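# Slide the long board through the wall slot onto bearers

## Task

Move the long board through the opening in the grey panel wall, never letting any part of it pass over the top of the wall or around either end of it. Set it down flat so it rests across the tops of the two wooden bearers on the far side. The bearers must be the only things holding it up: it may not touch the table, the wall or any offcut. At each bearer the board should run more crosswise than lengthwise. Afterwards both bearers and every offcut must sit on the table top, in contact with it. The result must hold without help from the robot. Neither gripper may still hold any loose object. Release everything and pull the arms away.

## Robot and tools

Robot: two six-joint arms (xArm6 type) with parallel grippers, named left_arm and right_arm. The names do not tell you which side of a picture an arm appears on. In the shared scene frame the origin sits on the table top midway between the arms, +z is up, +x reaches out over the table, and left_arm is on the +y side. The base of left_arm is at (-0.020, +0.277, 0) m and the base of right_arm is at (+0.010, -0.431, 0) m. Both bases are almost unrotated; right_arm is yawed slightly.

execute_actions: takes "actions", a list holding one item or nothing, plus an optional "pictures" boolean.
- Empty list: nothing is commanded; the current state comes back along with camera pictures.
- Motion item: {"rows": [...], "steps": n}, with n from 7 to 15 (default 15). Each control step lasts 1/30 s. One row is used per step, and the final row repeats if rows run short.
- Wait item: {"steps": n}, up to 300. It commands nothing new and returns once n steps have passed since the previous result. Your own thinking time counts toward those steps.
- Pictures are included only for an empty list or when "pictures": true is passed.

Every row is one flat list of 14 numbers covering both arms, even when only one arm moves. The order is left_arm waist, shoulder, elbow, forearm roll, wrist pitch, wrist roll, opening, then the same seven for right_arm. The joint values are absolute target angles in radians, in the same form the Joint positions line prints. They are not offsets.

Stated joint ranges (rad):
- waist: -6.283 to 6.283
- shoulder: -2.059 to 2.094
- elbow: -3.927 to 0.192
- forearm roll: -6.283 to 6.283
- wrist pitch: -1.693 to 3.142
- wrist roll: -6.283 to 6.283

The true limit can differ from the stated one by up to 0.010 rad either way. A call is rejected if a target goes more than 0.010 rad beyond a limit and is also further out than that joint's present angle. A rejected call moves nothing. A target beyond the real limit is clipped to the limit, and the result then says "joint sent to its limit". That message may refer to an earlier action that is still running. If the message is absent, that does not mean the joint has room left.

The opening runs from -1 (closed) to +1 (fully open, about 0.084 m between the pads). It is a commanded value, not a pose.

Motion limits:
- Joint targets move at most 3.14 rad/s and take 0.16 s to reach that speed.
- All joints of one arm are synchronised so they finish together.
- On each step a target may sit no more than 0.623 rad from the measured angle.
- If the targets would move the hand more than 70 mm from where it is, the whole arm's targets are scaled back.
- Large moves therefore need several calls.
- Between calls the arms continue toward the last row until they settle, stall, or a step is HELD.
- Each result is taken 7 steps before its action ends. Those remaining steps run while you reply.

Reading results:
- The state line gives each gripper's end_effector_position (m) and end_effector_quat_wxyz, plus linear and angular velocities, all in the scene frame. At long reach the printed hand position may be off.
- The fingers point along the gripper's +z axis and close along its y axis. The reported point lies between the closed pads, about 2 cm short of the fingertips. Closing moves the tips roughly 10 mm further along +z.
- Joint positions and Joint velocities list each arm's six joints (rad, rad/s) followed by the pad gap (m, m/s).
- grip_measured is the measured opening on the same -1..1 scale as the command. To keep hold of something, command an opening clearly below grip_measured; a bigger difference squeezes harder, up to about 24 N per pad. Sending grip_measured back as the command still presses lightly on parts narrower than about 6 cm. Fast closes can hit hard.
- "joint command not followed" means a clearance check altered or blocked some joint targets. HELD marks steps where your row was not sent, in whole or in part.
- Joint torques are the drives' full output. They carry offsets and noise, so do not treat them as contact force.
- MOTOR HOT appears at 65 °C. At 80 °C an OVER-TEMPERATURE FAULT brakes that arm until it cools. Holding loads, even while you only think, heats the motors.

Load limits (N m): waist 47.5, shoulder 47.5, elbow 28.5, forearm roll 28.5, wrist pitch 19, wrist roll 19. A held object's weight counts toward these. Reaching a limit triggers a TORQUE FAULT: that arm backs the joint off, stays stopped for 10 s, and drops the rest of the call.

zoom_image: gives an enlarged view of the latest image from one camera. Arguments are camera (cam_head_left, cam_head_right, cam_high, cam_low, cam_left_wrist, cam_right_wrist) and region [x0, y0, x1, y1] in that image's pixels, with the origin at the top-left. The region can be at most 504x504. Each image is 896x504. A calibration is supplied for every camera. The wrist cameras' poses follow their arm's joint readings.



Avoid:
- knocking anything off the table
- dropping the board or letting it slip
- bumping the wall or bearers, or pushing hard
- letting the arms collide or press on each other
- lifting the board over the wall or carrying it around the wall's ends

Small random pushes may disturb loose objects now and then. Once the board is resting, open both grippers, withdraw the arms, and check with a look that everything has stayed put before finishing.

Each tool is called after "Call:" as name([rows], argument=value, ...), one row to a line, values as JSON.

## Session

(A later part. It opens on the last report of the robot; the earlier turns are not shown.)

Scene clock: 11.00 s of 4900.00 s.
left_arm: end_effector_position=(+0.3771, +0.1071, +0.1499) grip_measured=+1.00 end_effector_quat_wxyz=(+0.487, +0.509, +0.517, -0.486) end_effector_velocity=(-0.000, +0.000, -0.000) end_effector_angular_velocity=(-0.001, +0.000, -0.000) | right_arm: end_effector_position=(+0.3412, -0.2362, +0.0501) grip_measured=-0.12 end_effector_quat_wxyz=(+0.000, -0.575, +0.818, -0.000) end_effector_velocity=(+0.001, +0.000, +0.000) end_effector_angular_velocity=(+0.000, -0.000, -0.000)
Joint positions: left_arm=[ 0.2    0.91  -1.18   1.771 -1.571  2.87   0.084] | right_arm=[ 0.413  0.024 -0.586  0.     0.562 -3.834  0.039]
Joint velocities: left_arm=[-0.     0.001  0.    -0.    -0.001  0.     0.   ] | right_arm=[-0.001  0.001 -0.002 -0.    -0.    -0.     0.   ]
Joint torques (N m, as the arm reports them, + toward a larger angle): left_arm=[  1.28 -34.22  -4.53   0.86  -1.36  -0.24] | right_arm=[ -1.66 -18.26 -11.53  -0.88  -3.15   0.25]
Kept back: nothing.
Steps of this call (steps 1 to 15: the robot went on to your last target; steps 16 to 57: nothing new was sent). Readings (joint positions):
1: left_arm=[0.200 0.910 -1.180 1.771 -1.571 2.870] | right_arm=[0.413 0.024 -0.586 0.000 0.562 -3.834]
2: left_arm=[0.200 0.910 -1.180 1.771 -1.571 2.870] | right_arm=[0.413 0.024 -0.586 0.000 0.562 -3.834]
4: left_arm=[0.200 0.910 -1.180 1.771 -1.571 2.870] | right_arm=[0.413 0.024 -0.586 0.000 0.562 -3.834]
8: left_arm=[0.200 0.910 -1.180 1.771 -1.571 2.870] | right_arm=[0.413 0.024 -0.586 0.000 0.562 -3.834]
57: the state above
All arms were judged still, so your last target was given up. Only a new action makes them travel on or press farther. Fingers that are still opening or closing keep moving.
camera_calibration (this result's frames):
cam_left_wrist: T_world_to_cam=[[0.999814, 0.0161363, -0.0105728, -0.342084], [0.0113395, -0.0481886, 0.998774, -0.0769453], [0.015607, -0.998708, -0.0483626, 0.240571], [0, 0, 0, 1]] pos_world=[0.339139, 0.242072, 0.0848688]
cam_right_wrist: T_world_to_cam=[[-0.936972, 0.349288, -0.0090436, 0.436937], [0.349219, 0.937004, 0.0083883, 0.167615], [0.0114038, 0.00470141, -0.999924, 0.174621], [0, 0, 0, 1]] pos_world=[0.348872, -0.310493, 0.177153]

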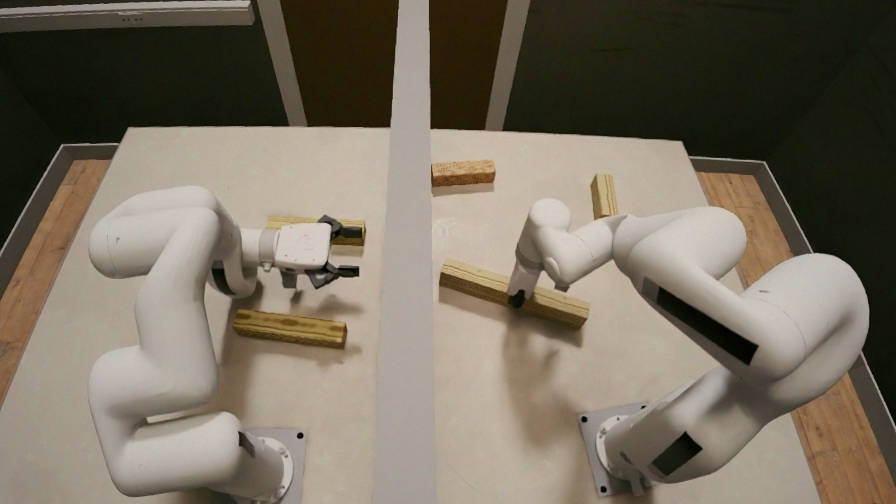

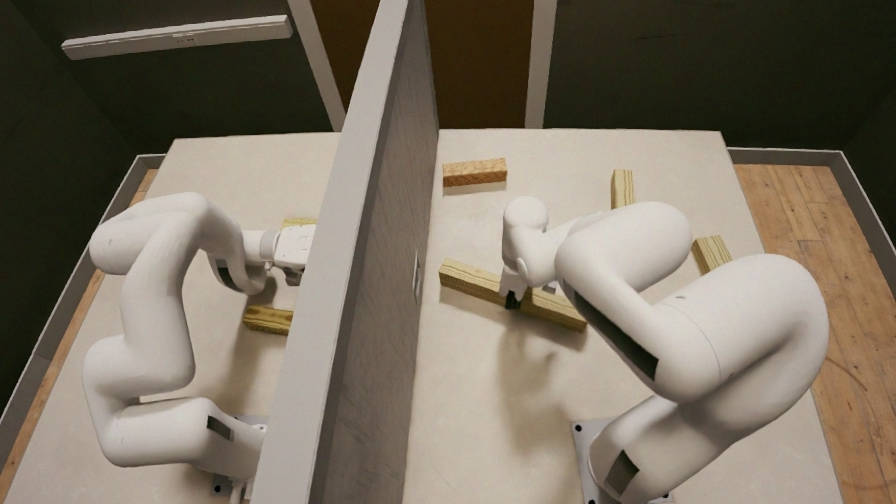

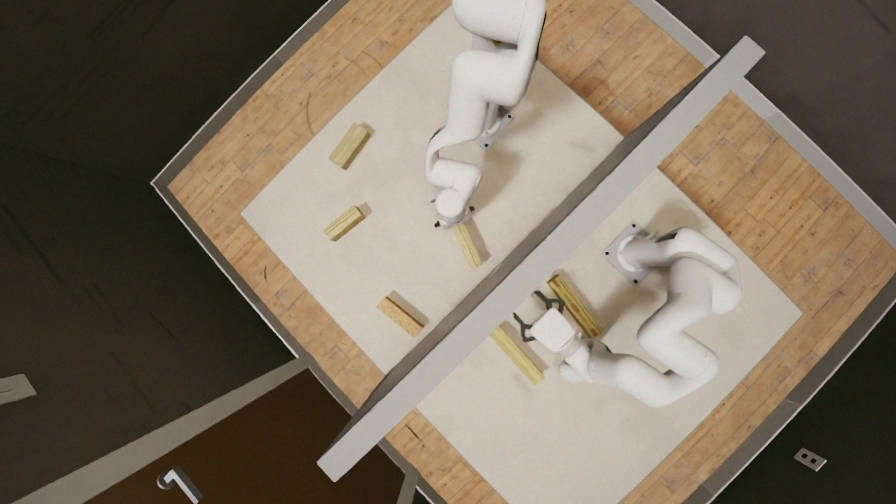

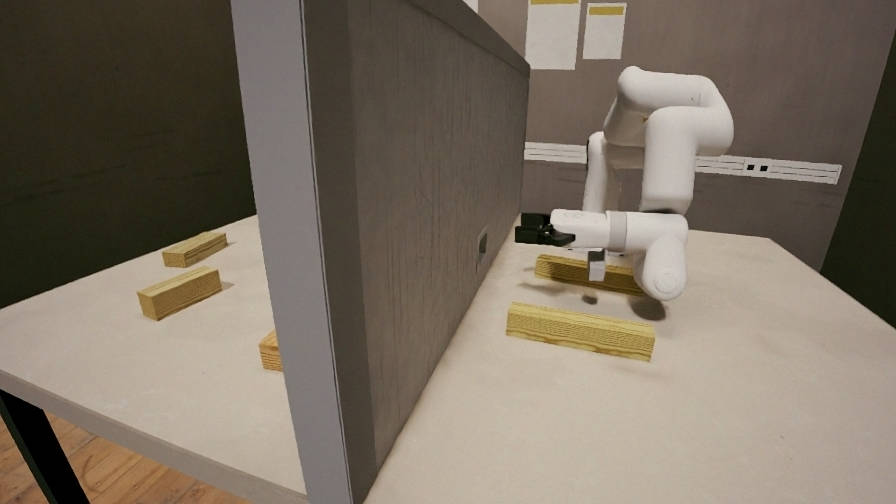

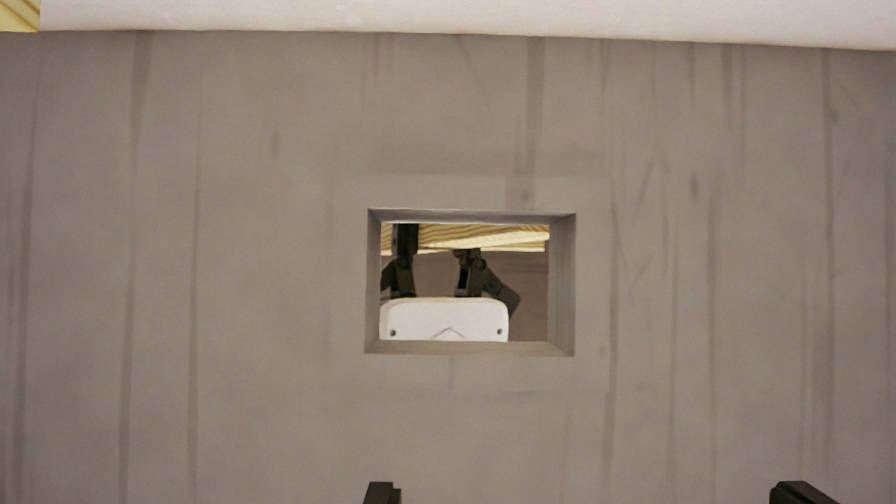

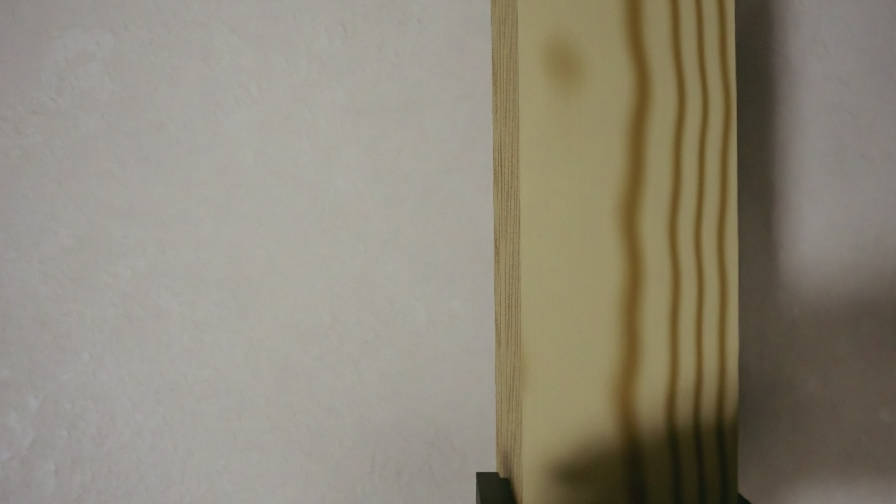

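Call:
execute_actions([
  {"rows": [[0.2,0.91,-1.18,1.771,-1.571,2.87,1,0.4133,-0.03,-0.61,0,0.64,-3.834,-1],[0.2,0.91,-1.18,1.771,-1.571,2.87,1,0.4133,-0.03,-0.61,0,0.64,-3.834,-1],[0.2,0.91,-1.18,1.771,-1.571,2.87,1,0.4133,-0.03,-0.61,0,0.64,-3.834,-1],[0.2,0.91,-1.18,1.771,-1.571,2.87,1,0.4133,-0.1,-0.64,0,0.74,-3.834,-1],[0.2,0.91,-1.18,1.771,-1.571,2.87,1,0.4133,-0.1,-0.64,0,0.74,-3.834,-1],[0.2,0.91,-1.18,1.771,-1.571,2.87,1,0.4133,-0.1,-0.64,0,0.74,-3.834,-1],[0.2,0.91,-1.18,1.771,-1.571,2.87,1,0.38,-0.18,-0.67,0,0.85,-3.9,-1],[0.2,0.91,-1.18,1.771,-1.571,2.87,1,0.38,-0.18,-0.67,0,0.85,-3.9,-1],[0.2,0.91,-1.18,1.771,-1.571,2.87,1,0.38,-0.18,-0.67,0,0.85,-3.9,-1],[0.2,0.91,-1.18,1.771,-1.571,2.87,1,0.32,-0.2535,-0.7023,0,0.9558,-4.05,-1],[0.2,0.91,-1.18,1.771,-1.571,2.87,1,0.32,-0.2535,-0.7023,0,0.9558,-4.05,-1],[0.2,0.91,-1.18,1.771,-1.571,2.87,1,0.32,-0.2535,-0.7023,0,0.9558,-4.05,-1],[0.2,0.91,-1.18,1.771,-1.571,2.87,1,0.25,-0.2535,-0.7023,0,0.9558,-4.2,-1]], "steps": 15},
])

Call:
execute_actions([
  {"rows": [[0.2,0.91,-1.18,1.771,-1.571,2.87,1,0.18,-0.2535,-0.7023,0,0.9,-4.37,-1],[0.2,0.91,-1.18,1.771,-1.571,2.87,1,0.18,-0.2535,-0.7023,0,0.9,-4.37,-1],[0.2,0.91,-1.18,1.771,-1.571,2.87,1,0.18,-0.2535,-0.7023,0,0.9,-4.37,-1],[0.2,0.91,-1.18,1.771,-1.571,2.87,1,0.1,-0.2,-0.66,0,0.75,-4.55,-1],[0.2,0.91,-1.18,1.771,-1.571,2.87,1,0.1,-0.2,-0.66,0,0.75,-4.55,-1],[0.2,0.91,-1.18,1.771,-1.571,2.87,1,0.1,-0.2,-0.66,0,0.75,-4.55,-1],[0.2,0.91,-1.18,1.771,-1.571,2.87,1,0.05,-0.15,-0.61,0,0.55,-4.67,-1],[0.2,0.91,-1.18,1.771,-1.571,2.87,1,0.05,-0.15,-0.61,0,0.55,-4.67,-1],[0.2,0.91,-1.18,1.771,-1.571,2.87,1,0.05,-0.15,-0.61,0,0.55,-4.67,-1],[0.2,0.91,-1.18,1.771,-1.571,2.87,1,0.032,-0.09,-0.555,0,0.33,-4.712,-1],[0.2,0.91,-1.18,1.771,-1.571,2.87,1,0.032,-0.09,-0.555,0,0.33,-4.712,-1],[0.2,0.91,-1.18,1.771,-1.571,2.87,1,0.032,-0.09,-0.555,0,0.33,-4.712,-1],[0.2,0.91,-1.18,1.771,-1.571,2.87,1,0.032,-0.03,-0.50,0,0.1,-4.712,-1]], "steps": 15},
])

Call:
execute_actions([
  {"rows": [[0.2,0.91,-1.18,1.771,-1.571,2.87,1,0.032,0.03,-0.445,0,-0.13,-4.712,-1],[0.2,0.91,-1.18,1.771,-1.571,2.87,1,0.032,0.03,-0.445,0,-0.13,-4.712,-1],[0.2,0.91,-1.18,1.771,-1.571,2.87,1,0.032,0.03,-0.445,0,-0.13,-4.712,-1],[0.2,0.91,-1.18,1.771,-1.571,2.87,1,0.032,0.09,-0.39,0,-0.36,-4.712,-1],[0.2,0.91,-1.18,1.771,-1.571,2.87,1,0.032,0.09,-0.39,0,-0.36,-4.712,-1],[0.2,0.91,-1.18,1.771,-1.571,2.87,1,0.032,0.09,-0.39,0,-0.36,-4.712,-1],[0.2,0.91,-1.18,1.771,-1.571,2.87,1,0.032,0.15,-0.335,0,-0.59,-4.712,-1],[0.2,0.91,-1.18,1.771,-1.571,2.87,1,0.032,0.15,-0.335,0,-0.59,-4.712,-1],[0.2,0.91,-1.18,1.771,-1.571,2.87,1,0.032,0.15,-0.335,0,-0.59,-4.712,-1],[0.2,0.91,-1.18,1.771,-1.571,2.87,1,0.032,0.205,-0.285,0,-0.8,-4.712,-1],[0.2,0.91,-1.18,1.771,-1.571,2.87,1,0.032,0.205,-0.285,0,-0.8,-4.712,-1],[0.2,0.91,-1.18,1.771,-1.571,2.87,1,0.032,0.205,-0.285,0,-0.8,-4.712,-1],[0.2,0.91,-1.18,1.771,-1.571,2.87,1,0.032,0.2403,-0.2521,0,-0.938,-4.712,-1]], "steps": 15},
])

Call:
execute_actions([
  {"steps": 12},
], pictures=true)

Scene clock: 13.33 s of 4900.00 s.
left_arm: end_effector_position=(+0.3771, +0.1071, +0.1499) grip_measured=+1.00 end_effector_quat_wxyz=(+0.487, +0.509, +0.517, -0.486) end_effector_velocity=(+0.000, -0.000, -0.000) end_effector_angular_velocity=(+0.001, -0.000, +0.000) | right_arm: end_effector_position=(+0.3442, -0.2349, +0.0891) grip_measured=-0.12 end_effector_quat_wxyz=(-0.002, -0.575, +0.818, +0.000) end_effector_velocity=(+0.036, +0.001, +0.300) end_effector_angular_velocity=(+0.033, -0.055, +0.083)
Joint positions: left_arm=[ 0.2    0.91  -1.18   1.771 -1.571  2.87   0.084] | right_arm=[ 0.412 -0.068 -0.626 -0.     0.698 -3.836  0.039]
Joint velocities: left_arm=[-0.    -0.    -0.    -0.     0.001 -0.     0.   ] | right_arm=[-0.046 -0.67  -0.306  0.001  0.912 -0.129  0.   ]
Joint torques (N m, as the arm reports them, + toward a larger angle): left_arm=[  1.11 -34.06  -4.53   0.73  -1.41  -0.23] | right_arm=[ -4.45 -28.36 -14.68  -0.76  -2.71  -0.19]
Steps of this call (steps 1 to 62: nothing new was sent; steps 63 to 70: the first 8 steps of this action). Readings (joint positions):
63: left_arm=[0.200 0.910 -1.180 1.771 -1.571 2.870] | right_arm=[0.413 0.024 -0.586 0.000 0.562 -3.834]
64: left_arm=[0.200 0.910 -1.180 1.771 -1.571 2.870] | right_arm=[0.413 0.022 -0.587 -0.000 0.567 -3.834]
66: left_arm=[0.200 0.910 -1.180 1.771 -1.571 2.870] | right_arm=[0.413 0.004 -0.592 -0.000 0.599 -3.834]
70: the state above

Scene clock: 13.83 s of 4900.00 s.
left_arm: end_effector_position=(+0.3771, +0.1071, +0.1499) grip_measured=+1.00 end_effector_quat_wxyz=(+0.487, +0.509, +0.517, -0.486) end_effector_velocity=(-0.000, -0.000, -0.001) end_effector_angular_velocity=(+0.001, +0.001, +0.000) | right_arm: end_effector_position=(+0.3971, -0.3230, +0.1630) grip_measured=-0.12 end_effector_quat_wxyz=(+0.036, -0.701, +0.712, -0.020) end_effector_velocity=(+0.220, -0.217, -0.156) end_effector_angular_velocity=(+0.041, -0.609, +0.841)
Joint positions: left_arm=[ 0.2    0.91  -1.18   1.771 -1.571  2.87   0.084] | right_arm=[ 0.154 -0.228 -0.682 -0.     0.829 -4.425  0.039]
Joint velocities: left_arm=[ 0.     0.001 -0.     0.     0.002  0.    -0.   ] | right_arm=[-0.666  0.379  0.308 -0.001 -1.284 -1.511 -0.   ]
Joint torques (N m, as the arm reports them, + toward a larger angle): left_arm=[  1.09 -34.31  -4.52   0.7   -1.36  -0.28] | right_arm=[  0.27 -14.34 -13.22  -0.83  -4.02   0.55]
Steps of this call (steps 1 to 7: the last 7 steps of your previous action; steps 8 to 15: the first 8 steps of this action). Readings (joint positions):
8: left_arm=[0.200 0.910 -1.180 1.771 -1.571 2.870] | right_arm=[0.311 -0.233 -0.695 -0.000 0.921 -4.065]
9: left_arm=[0.200 0.910 -1.180 1.771 -1.571 2.870] | right_arm=[0.290 -0.241 -0.698 -0.000 0.930 -4.112]
11: left_arm=[0.200 0.910 -1.180 1.771 -1.571 2.870] | right_arm=[0.246 -0.247 -0.699 -0.000 0.929 -4.212]
15: the state above

Scene clock: 14.33 s of 4900.00 s.
left_arm: end_effector_position=(+0.3771, +0.1071, +0.1499) grip_measured=+1.00 end_effector_quat_wxyz=(+0.487, +0.509, +0.517, -0.486) end_effector_velocity=(+0.000, +0.000, +0.000) end_effector_angular_velocity=(-0.000, -0.001, +0.000) | right_arm: end_effector_position=(+0.4713, -0.3606, +0.0907) grip_measured=-0.12 end_effector_quat_wxyz=(-0.211, +0.728, -0.627, +0.181) end_effector_velocity=(+0.038, +0.002, -0.043) end_effector_angular_velocity=(+0.162, -1.128, +0.008)
Joint positions: left_arm=[ 0.2    0.91  -1.18   1.771 -1.571  2.87   0.084] | right_arm=[ 0.033  0.041 -0.436 -0.    -0.168 -4.71   0.039]
Joint velocities: left_arm=[ 0.    -0.    -0.    -0.    -0.     0.001  0.   ] | right_arm=[-0.008  0.59   0.544 -0.    -2.273 -0.019 -0.   ]
Joint torques (N m, as the arm reports them, + toward a larger angle): left_arm=[  1.1  -34.    -4.61   0.68  -1.38  -0.19] | right_arm=[ -1.33 -24.38 -12.94  -0.7   -5.51   0.03]
Steps of this call (steps 1 to 7: the last 7 steps of your previous action; steps 8 to 15: the first 8 steps of this action). Readings (joint positions):
8: left_arm=[0.200 0.910 -1.180 1.771 -1.571 2.870] | right_arm=[0.043 -0.094 -0.559 0.000 0.349 -4.683]
9: left_arm=[0.200 0.910 -1.180 1.771 -1.571 2.870] | right_arm=[0.040 -0.076 -0.542 0.000 0.278 -4.693]
11: left_arm=[0.200 0.910 -1.180 1.771 -1.571 2.870] | right_arm=[0.036 -0.037 -0.507 0.000 0.131 -4.704]
15: the state above

Scene clock: 14.73 s of 4900.00 s.
left_arm: end_effector_position=(+0.3771, +0.1071, +0.1499) grip_measured=+1.00 end_effector_quat_wxyz=(+0.487, +0.509, +0.517, -0.486) end_effector_velocity=(+0.000, -0.000, -0.000) end_effector_angular_velocity=(+0.001, -0.002, +0.000) | right_arm: end_effector_position=(+0.4558, -0.3635, +0.1017) grip_measured=-0.12 end_effector_quat_wxyz=(-0.340, +0.678, -0.583, +0.292) end_effector_velocity=(-0.021, -0.004, +0.031) end_effector_angular_velocity=(+0.038, -0.259, +0.000)
Joint positions: left_arm=[ 0.2    0.91  -1.18   1.771 -1.571  2.87   0.084] | right_arm=[ 0.032  0.233 -0.259  0.    -0.904 -4.712  0.039]
Joint velocities: left_arm=[ 0.    -0.    -0.    -0.     0.001  0.001 -0.   ] | right_arm=[-0.001  0.119  0.106 -0.    -0.487 -0.002 -0.   ]
Joint torques (N m, as the arm reports them, + toward a larger angle): left_arm=[  1.29 -34.34  -4.63   0.77  -1.35  -0.23] | right_arm=[ -1.21 -26.43 -10.51  -0.66  -4.69   0.24]
Kept back: nothing.
Steps of this call (steps 1 to 7: the last 7 steps of your previous action; steps 8 to 12: the robot went on to your last target). Readings (joint positions):
1: left_arm=[0.200 0.910 -1.180 1.771 -1.571 2.870] | right_arm=[0.033 0.060 -0.417 -0.000 -0.245 -4.711]
2: left_arm=[0.200 0.910 -1.180 1.771 -1.571 2.870] | right_arm=[0.033 0.080 -0.399 -0.000 -0.320 -4.711]
4: left_arm=[0.200 0.910 -1.180 1.771 -1.571 2.870] | right_arm=[0.033 0.120 -0.363 -0.000 -0.472 -4.712]
8: left_arm=[0.200 0.910 -1.180 1.771 -1.571 2.870] | right_arm=[0.032 0.192 -0.296 0.000 -0.750 -4.712]
12: the state above
camera_calibration (this result's frames):
cam_left_wrist: T_world_to_cam=[[0.999814, 0.0161365, -0.0105727, -0.342085], [0.0113395, -0.0481886, 0.998774, -0.0769453], [0.0156072, -0.998708, -0.0483626, 0.24057], [0, 0, 0, 1]] pos_world=[0.339139, 0.242072, 0.0848688]
cam_right_wrist: T_world_to_cam=[[-0.585552, -0.0780315, -0.806871, 0.35487], [-0.150253, 0.988556, 0.0134374, 0.492345], [0.796589, 0.129103, -0.590575, -0.128778], [0, 0, 0, 1]] pos_world=[0.384354, -0.442394, 0.203666]

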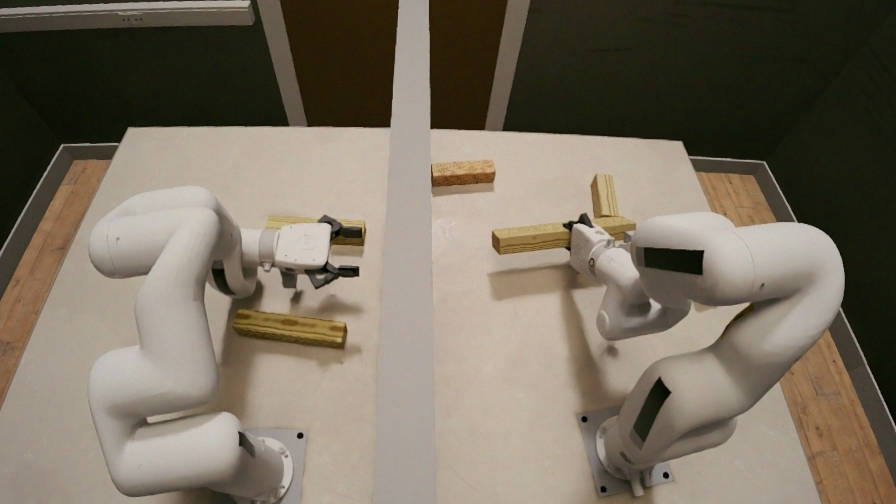

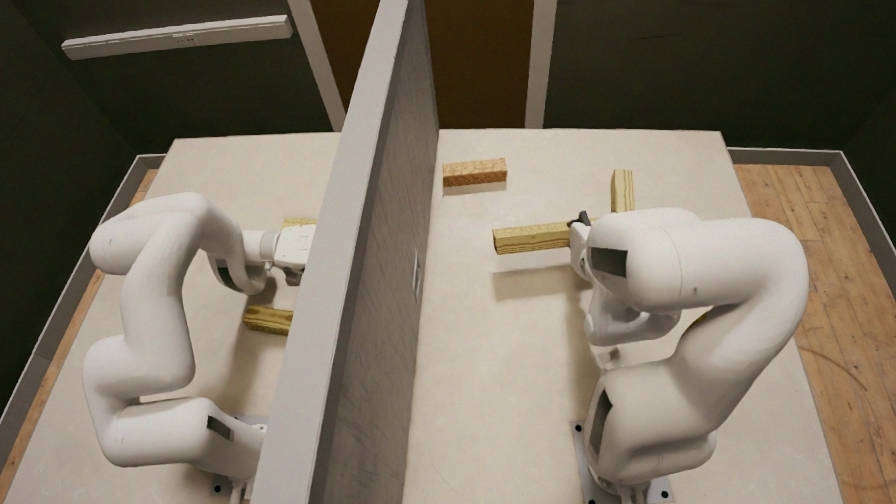

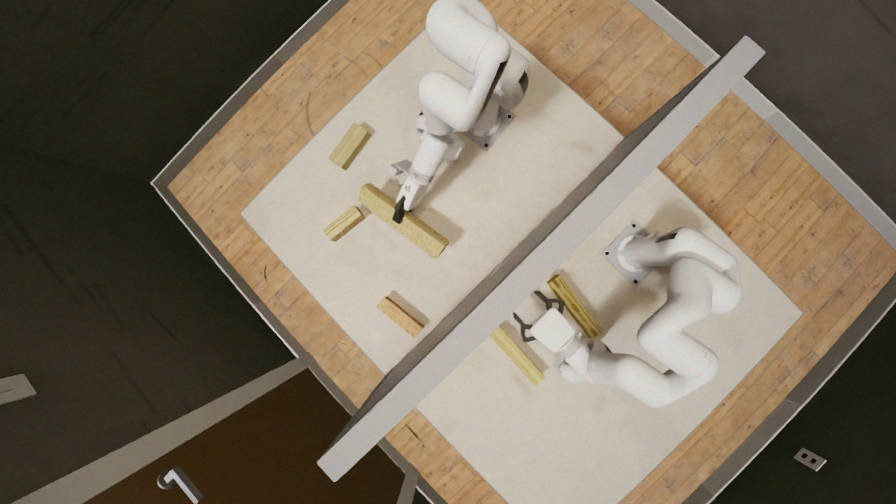

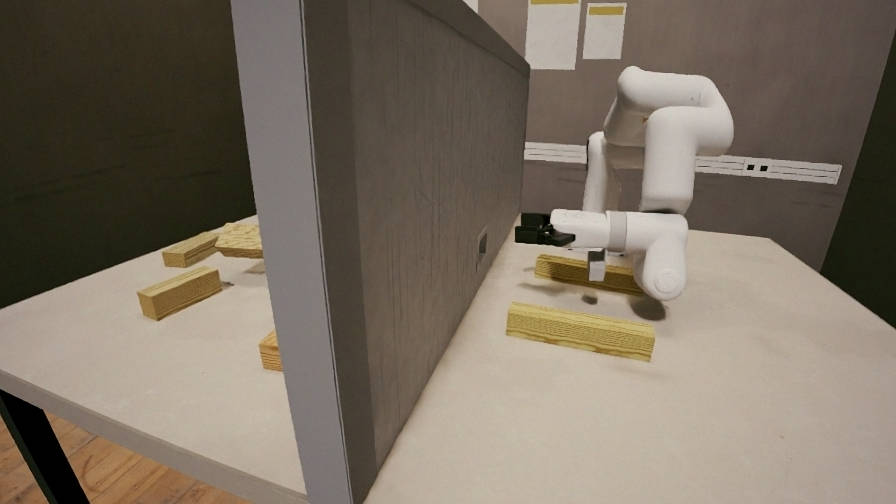

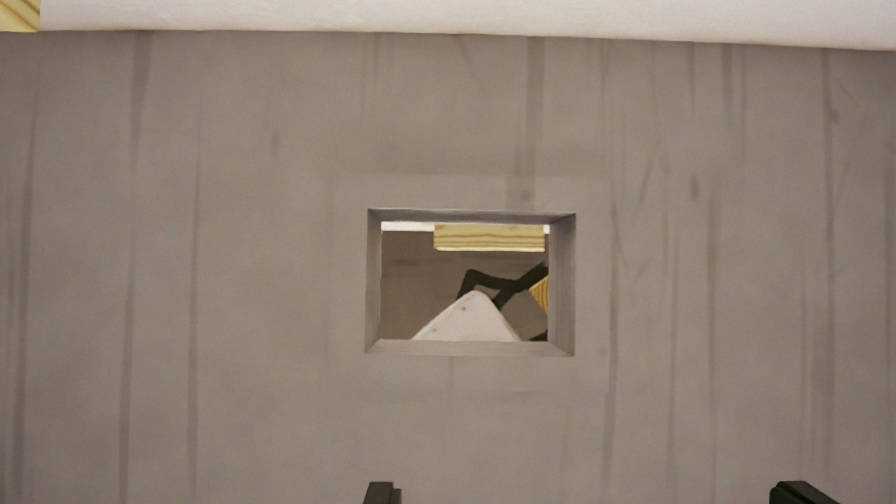

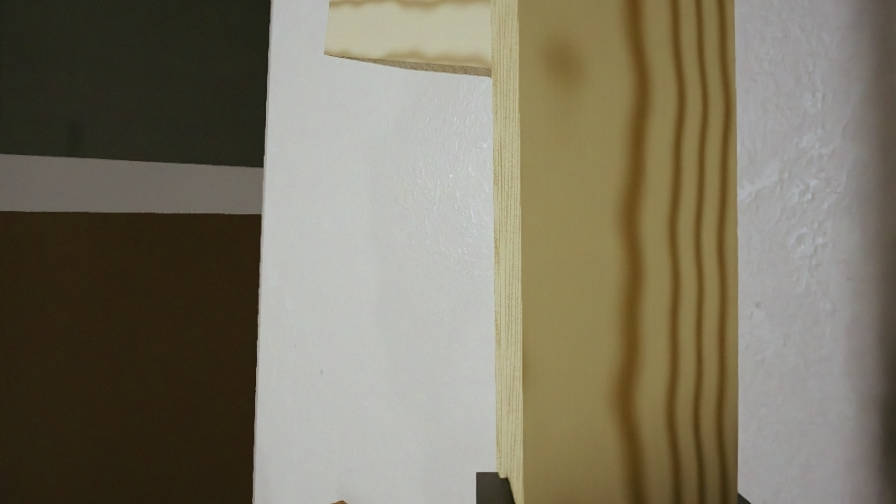

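Call:
execute_actions([
  {"rows": [[0.2,0.91,-1.18,1.771,-1.571,2.87,1,0.07,0.26,-0.258,0,-0.952,-4.712,-1],[0.2,0.91,-1.18,1.771,-1.571,2.87,1,0.07,0.26,-0.258,0,-0.952,-4.712,-1],[0.2,0.91,-1.18,1.771,-1.571,2.87,1,0.11,0.29,-0.267,0,-0.973,-4.712,-1],[0.2,0.91,-1.18,1.771,-1.571,2.87,1,0.11,0.29,-0.267,0,-0.973,-4.712,-1],[0.2,0.91,-1.18,1.771,-1.571,2.87,1,0.15,0.33,-0.28,0,-1.0,-4.712,-1],[0.2,0.91,-1.18,1.771,-1.571,2.87,1,0.15,0.33,-0.28,0,-1.0,-4.712,-1],[0.2,0.91,-1.18,1.771,-1.571,2.87,1,0.18,0.37,-0.292,0,-1.028,-4.712,-1],[0.2,0.91,-1.18,1.771,-1.571,2.87,1,0.18,0.37,-0.292,0,-1.028,-4.712,-1],[0.2,0.91,-1.18,1.771,-1.571,2.87,1,0.2,0.41,-0.304,0,-1.056,-4.712,-1],[0.2,0.91,-1.18,1.771,-1.571,2.87,1,0.2,0.41,-0.304,0,-1.056,-4.712,-1],[0.2,0.91,-1.18,1.771,-1.571,2.87,1,0.2,0.45,-0.317,0,-1.083,-4.712,-1],[0.2,0.91,-1.18,1.771,-1.571,2.87,1,0.2,0.45,-0.317,0,-1.083,-4.712,-1],[0.2,0.91,-1.18,1.771,-1.571,2.87,1,0.2,0.48,-0.326,0,-1.104,-4.712,-1],[0.2,0.91,-1.18,1.771,-1.571,2.87,1,0.2,0.48,-0.326,0,-1.104,-4.712,-1],[0.2,0.91,-1.18,1.771,-1.571,2.87,1,0.2,0.51,-0.335,0,-1.125,-4.712,-1]], "steps": 15},
])

Call:
execute_actions([
  {"rows": [[0.2,0.91,-1.18,1.771,-1.571,2.87,1,0.2,0.51,-0.335,0,-1.125,-4.712,-1],[0.2,0.91,-1.18,1.771,-1.571,2.87,1,0.2,0.52,-0.338,0,-1.132,-4.712,-1],[0.2,0.91,-1.18,1.771,-1.571,2.87,1,0.2,0.53,-0.341,0,-1.139,-4.712,-1],[0.2,0.91,-1.18,1.771,-1.571,2.87,1,0.2,0.535,-0.343,0,-1.142,-4.712,-1],[0.2,0.91,-1.18,1.771,-1.571,2.87,1,0.2,0.54,-0.3446,0,-1.1454,-4.712,-1],[0.2,0.91,-1.18,1.771,-1.571,2.87,1,0.2,0.545,-0.346,0,-1.149,-4.712,-1]], "steps": 15},
])

Call:
execute_actions([
  {"steps": 10},
], pictures=true)

Scene clock: 15.77 s of 4900.00 s.
left_arm: end_effector_position=(+0.3771, +0.1071, +0.1499) grip_measured=+1.00 end_effector_quat_wxyz=(+0.487, +0.509, +0.517, -0.486) end_effector_velocity=(+0.000, +0.000, -0.000) end_effector_angular_velocity=(-0.001, -0.000, +0.000) | right_arm: end_effector_position=(+0.4488, -0.3252, +0.0936) grip_measured=-0.12 end_effector_quat_wxyz=(-0.360, +0.698, -0.550, +0.283) end_effector_velocity=(-0.047, +0.233, -0.094) end_effector_angular_velocity=(-0.001, +0.004, +0.527)
Joint positions: left_arm=[ 0.2    0.91  -1.18   1.771 -1.571  2.87   0.084] | right_arm=[ 0.118  0.303 -0.272 -0.    -0.982 -4.712  0.039]
Joint velocities: left_arm=[ 0.     0.001 -0.    -0.    -0.001  0.001 -0.   ] | right_arm=[ 0.525  0.511 -0.159 -0.002 -0.349  0.    -0.   ]
Joint torques (N m, as the arm reports them, + toward a larger angle): left_arm=[  0.93 -34.23  -4.5    0.71  -1.44  -0.24] | right_arm=[ -1.   -21.18  -7.78  -0.64  -5.45   0.24]
Steps of this call (steps 1 to 23: the robot went on to your last target; steps 24 to 31: the first 8 steps of this action). Readings (joint positions):
24: left_arm=[0.200 0.910 -1.180 1.771 -1.571 2.870] | right_arm=[0.032 0.240 -0.252 0.000 -0.938 -4.712]
25: left_arm=[0.200 0.910 -1.180 1.771 -1.571 2.870] | right_arm=[0.035 0.242 -0.253 0.000 -0.940 -4.712]
27: left_arm=[0.200 0.910 -1.180 1.771 -1.571 2.870] | right_arm=[0.054 0.252 -0.256 0.000 -0.947 -4.712]
31: the state above

Scene clock: 16.27 s of 4900.00 s.
left_arm: end_effector_position=(+0.3771, +0.1071, +0.1499) grip_measured=+1.00 end_effector_quat_wxyz=(+0.487, +0.509, +0.517, -0.486) end_effector_velocity=(-0.000, +0.000, +0.001) end_effector_angular_velocity=(-0.001, -0.001, -0.000) | right_arm: end_effector_position=(+0.4378, -0.2904, +0.0496) grip_measured=-0.12 end_effector_quat_wxyz=(-0.370, +0.720, -0.522, +0.268) end_effector_velocity=(-0.004, +0.001, -0.032) end_effector_angular_velocity=(+0.001, -0.003, +0.004)
Joint positions: left_arm=[ 0.2    0.91  -1.18   1.771 -1.571  2.87   0.084] | right_arm=[ 0.199  0.531 -0.341  0.    -1.139 -4.712  0.039]
Joint velocities: left_arm=[ 0.    -0.001  0.     0.    -0.002  0.001 -0.   ] | right_arm=[ 0.004  0.167 -0.054 -0.001 -0.117  0.    -0.   ]
Joint torques (N m, as the arm reports them, + toward a larger angle): left_arm=[  1.05 -34.29  -4.59   0.85  -1.37  -0.23] | right_arm=[ -1.47 -29.49  -5.49  -0.7   -5.47   0.19]
Steps of this call (steps 1 to 7: the last 7 steps of your previous action; steps 8 to 15: the first 8 steps of this action). Readings (joint positions):
8: left_arm=[0.200 0.910 -1.180 1.771 -1.571 2.870] | right_arm=[0.196 0.451 -0.317 -0.000 -1.083 -4.712]
9: left_arm=[0.200 0.910 -1.180 1.771 -1.571 2.870] | right_arm=[0.197 0.468 -0.322 0.000 -1.095 -4.712]
11: left_arm=[0.200 0.910 -1.180 1.771 -1.571 2.870] | right_arm=[0.198 0.495 -0.330 0.000 -1.114 -4.712]
15: the state above

Scene clock: 16.60 s of 4900.00 s.
left_arm: end_effector_position=(+0.3771, +0.1071, +0.1499) grip_measured=+1.00 end_effector_quat_wxyz=(+0.487, +0.509, +0.517, -0.486) end_effector_velocity=(+0.000, -0.000, -0.000) end_effector_angular_velocity=(+0.001, -0.001, +0.000) | right_arm: end_effector_position=(+0.4376, -0.2902, +0.0473) grip_measured=-0.12 end_effector_quat_wxyz=(-0.371, +0.720, -0.521, +0.268) end_effector_velocity=(-0.001, -0.000, -0.002) end_effector_angular_velocity=(-0.002, +0.003, +0.002)
Joint positions: left_arm=[ 0.2    0.91  -1.18   1.771 -1.571  2.87   0.084] | right_arm=[ 0.2    0.544 -0.346  0.    -1.149 -4.712  0.039]
Joint velocities: left_arm=[-0.    -0.    -0.    -0.     0.001  0.001  0.   ] | right_arm=[ 0.     0.004  0.001 -0.    -0.002 -0.002  0.   ]
Joint torques (N m, as the arm reports them, + toward a larger angle): left_arm=[  1.25 -34.16  -4.64   0.75  -1.39  -0.22] | right_arm=[ -1.28 -26.33  -5.52  -0.76  -5.46   0.19]
Kept back: nothing.
Steps of this call (steps 1 to 7: the last 7 steps of your previous action; steps 8 to 10: the robot went on to your last target). Readings (joint positions):
1: left_arm=[0.200 0.910 -1.180 1.771 -1.571 2.870] | right_arm=[0.199 0.536 -0.343 0.000 -1.142 -4.712]
2: left_arm=[0.200 0.910 -1.180 1.771 -1.571 2.870] | right_arm=[0.200 0.539 -0.344 0.000 -1.144 -4.712]
4: left_arm=[0.200 0.910 -1.180 1.771 -1.571 2.870] | right_arm=[0.200 0.542 -0.345 0.000 -1.147 -4.712]
8: left_arm=[0.200 0.910 -1.180 1.771 -1.571 2.870] | right_arm=[0.200 0.544 -0.346 0.000 -1.149 -4.712]
10: the state above
camera_calibration (this result's frames):
cam_left_wrist: T_world_to_cam=[[0.999814, 0.0161365, -0.0105728, -0.342085], [0.0113395, -0.0481886, 0.998774, -0.0769453], [0.0156072, -0.998708, -0.0483626, 0.24057], [0, 0, 0, 1]] pos_world=[0.339139, 0.242072, 0.0848688]
cam_right_wrist: T_world_to_cam=[[-0.548391, -0.16956, -0.818851, 0.263767], [-0.313582, 0.949466, 0.0134017, 0.477967], [0.775199, 0.264127, -0.57385, -0.108145], [0, 0, 0, 1]] pos_world=[0.378363, -0.380525, 0.147521]

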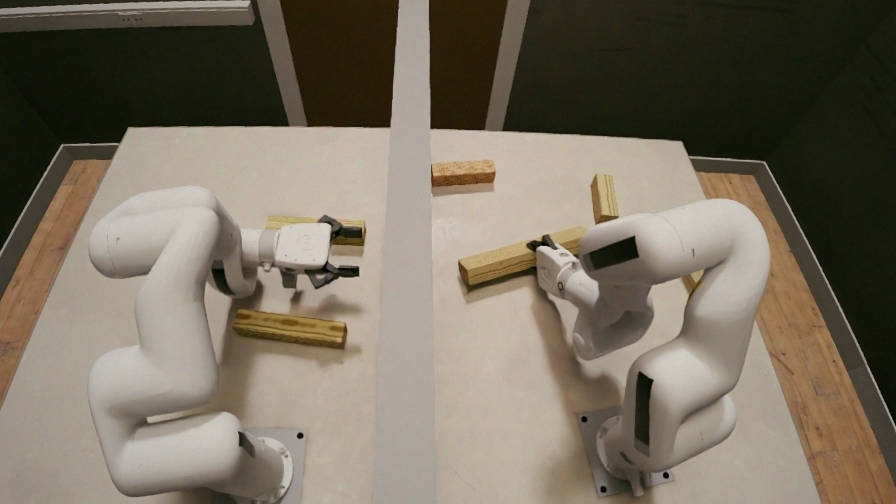

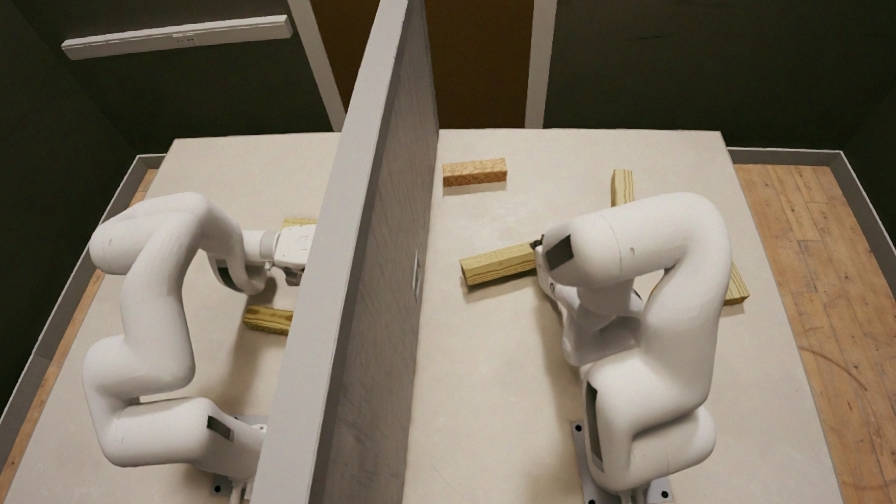

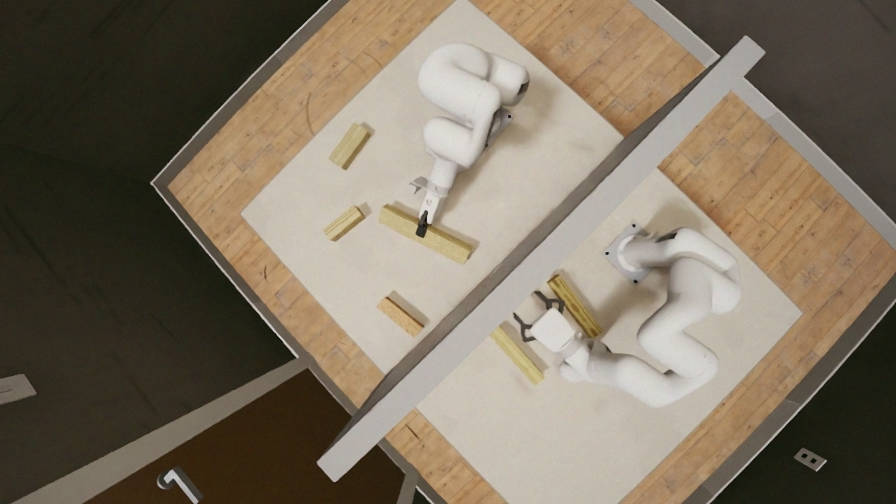

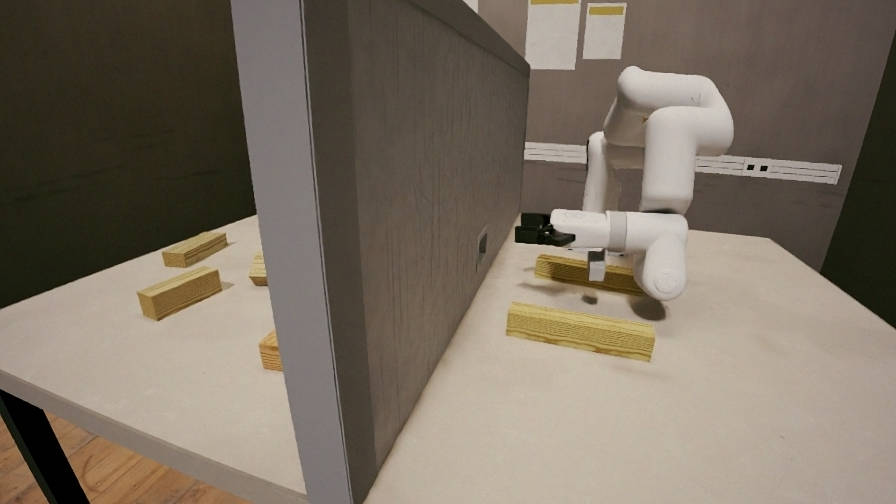

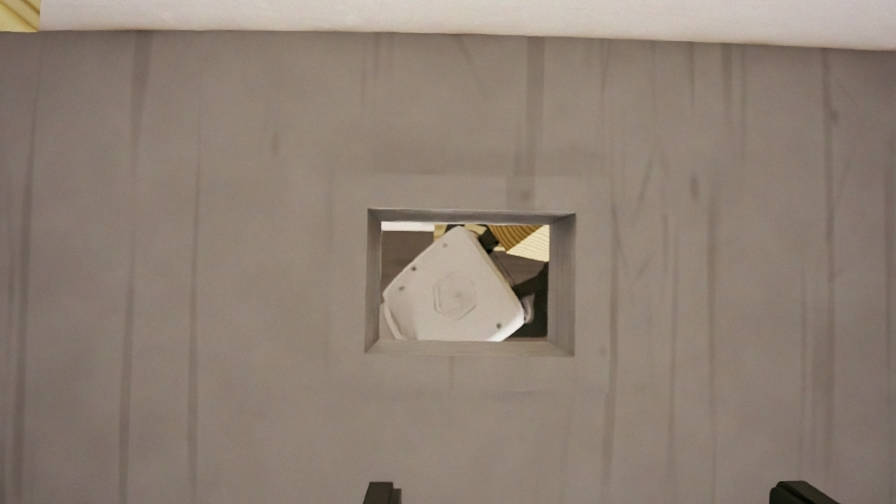

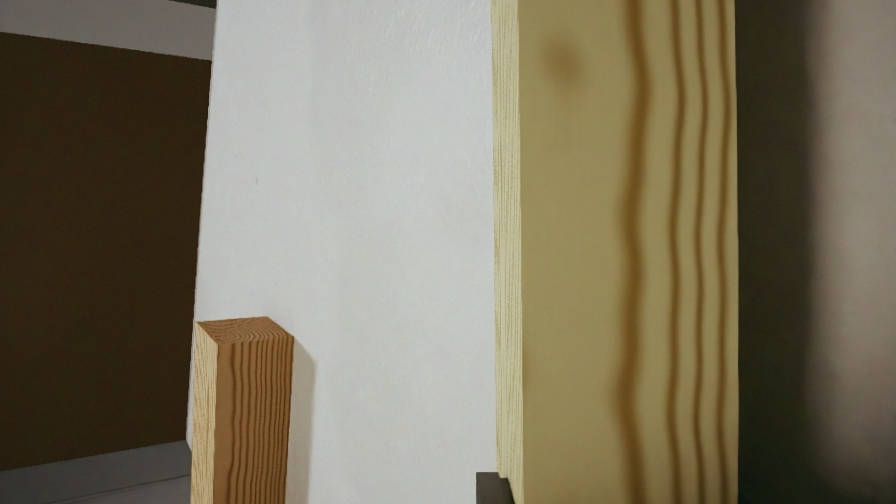

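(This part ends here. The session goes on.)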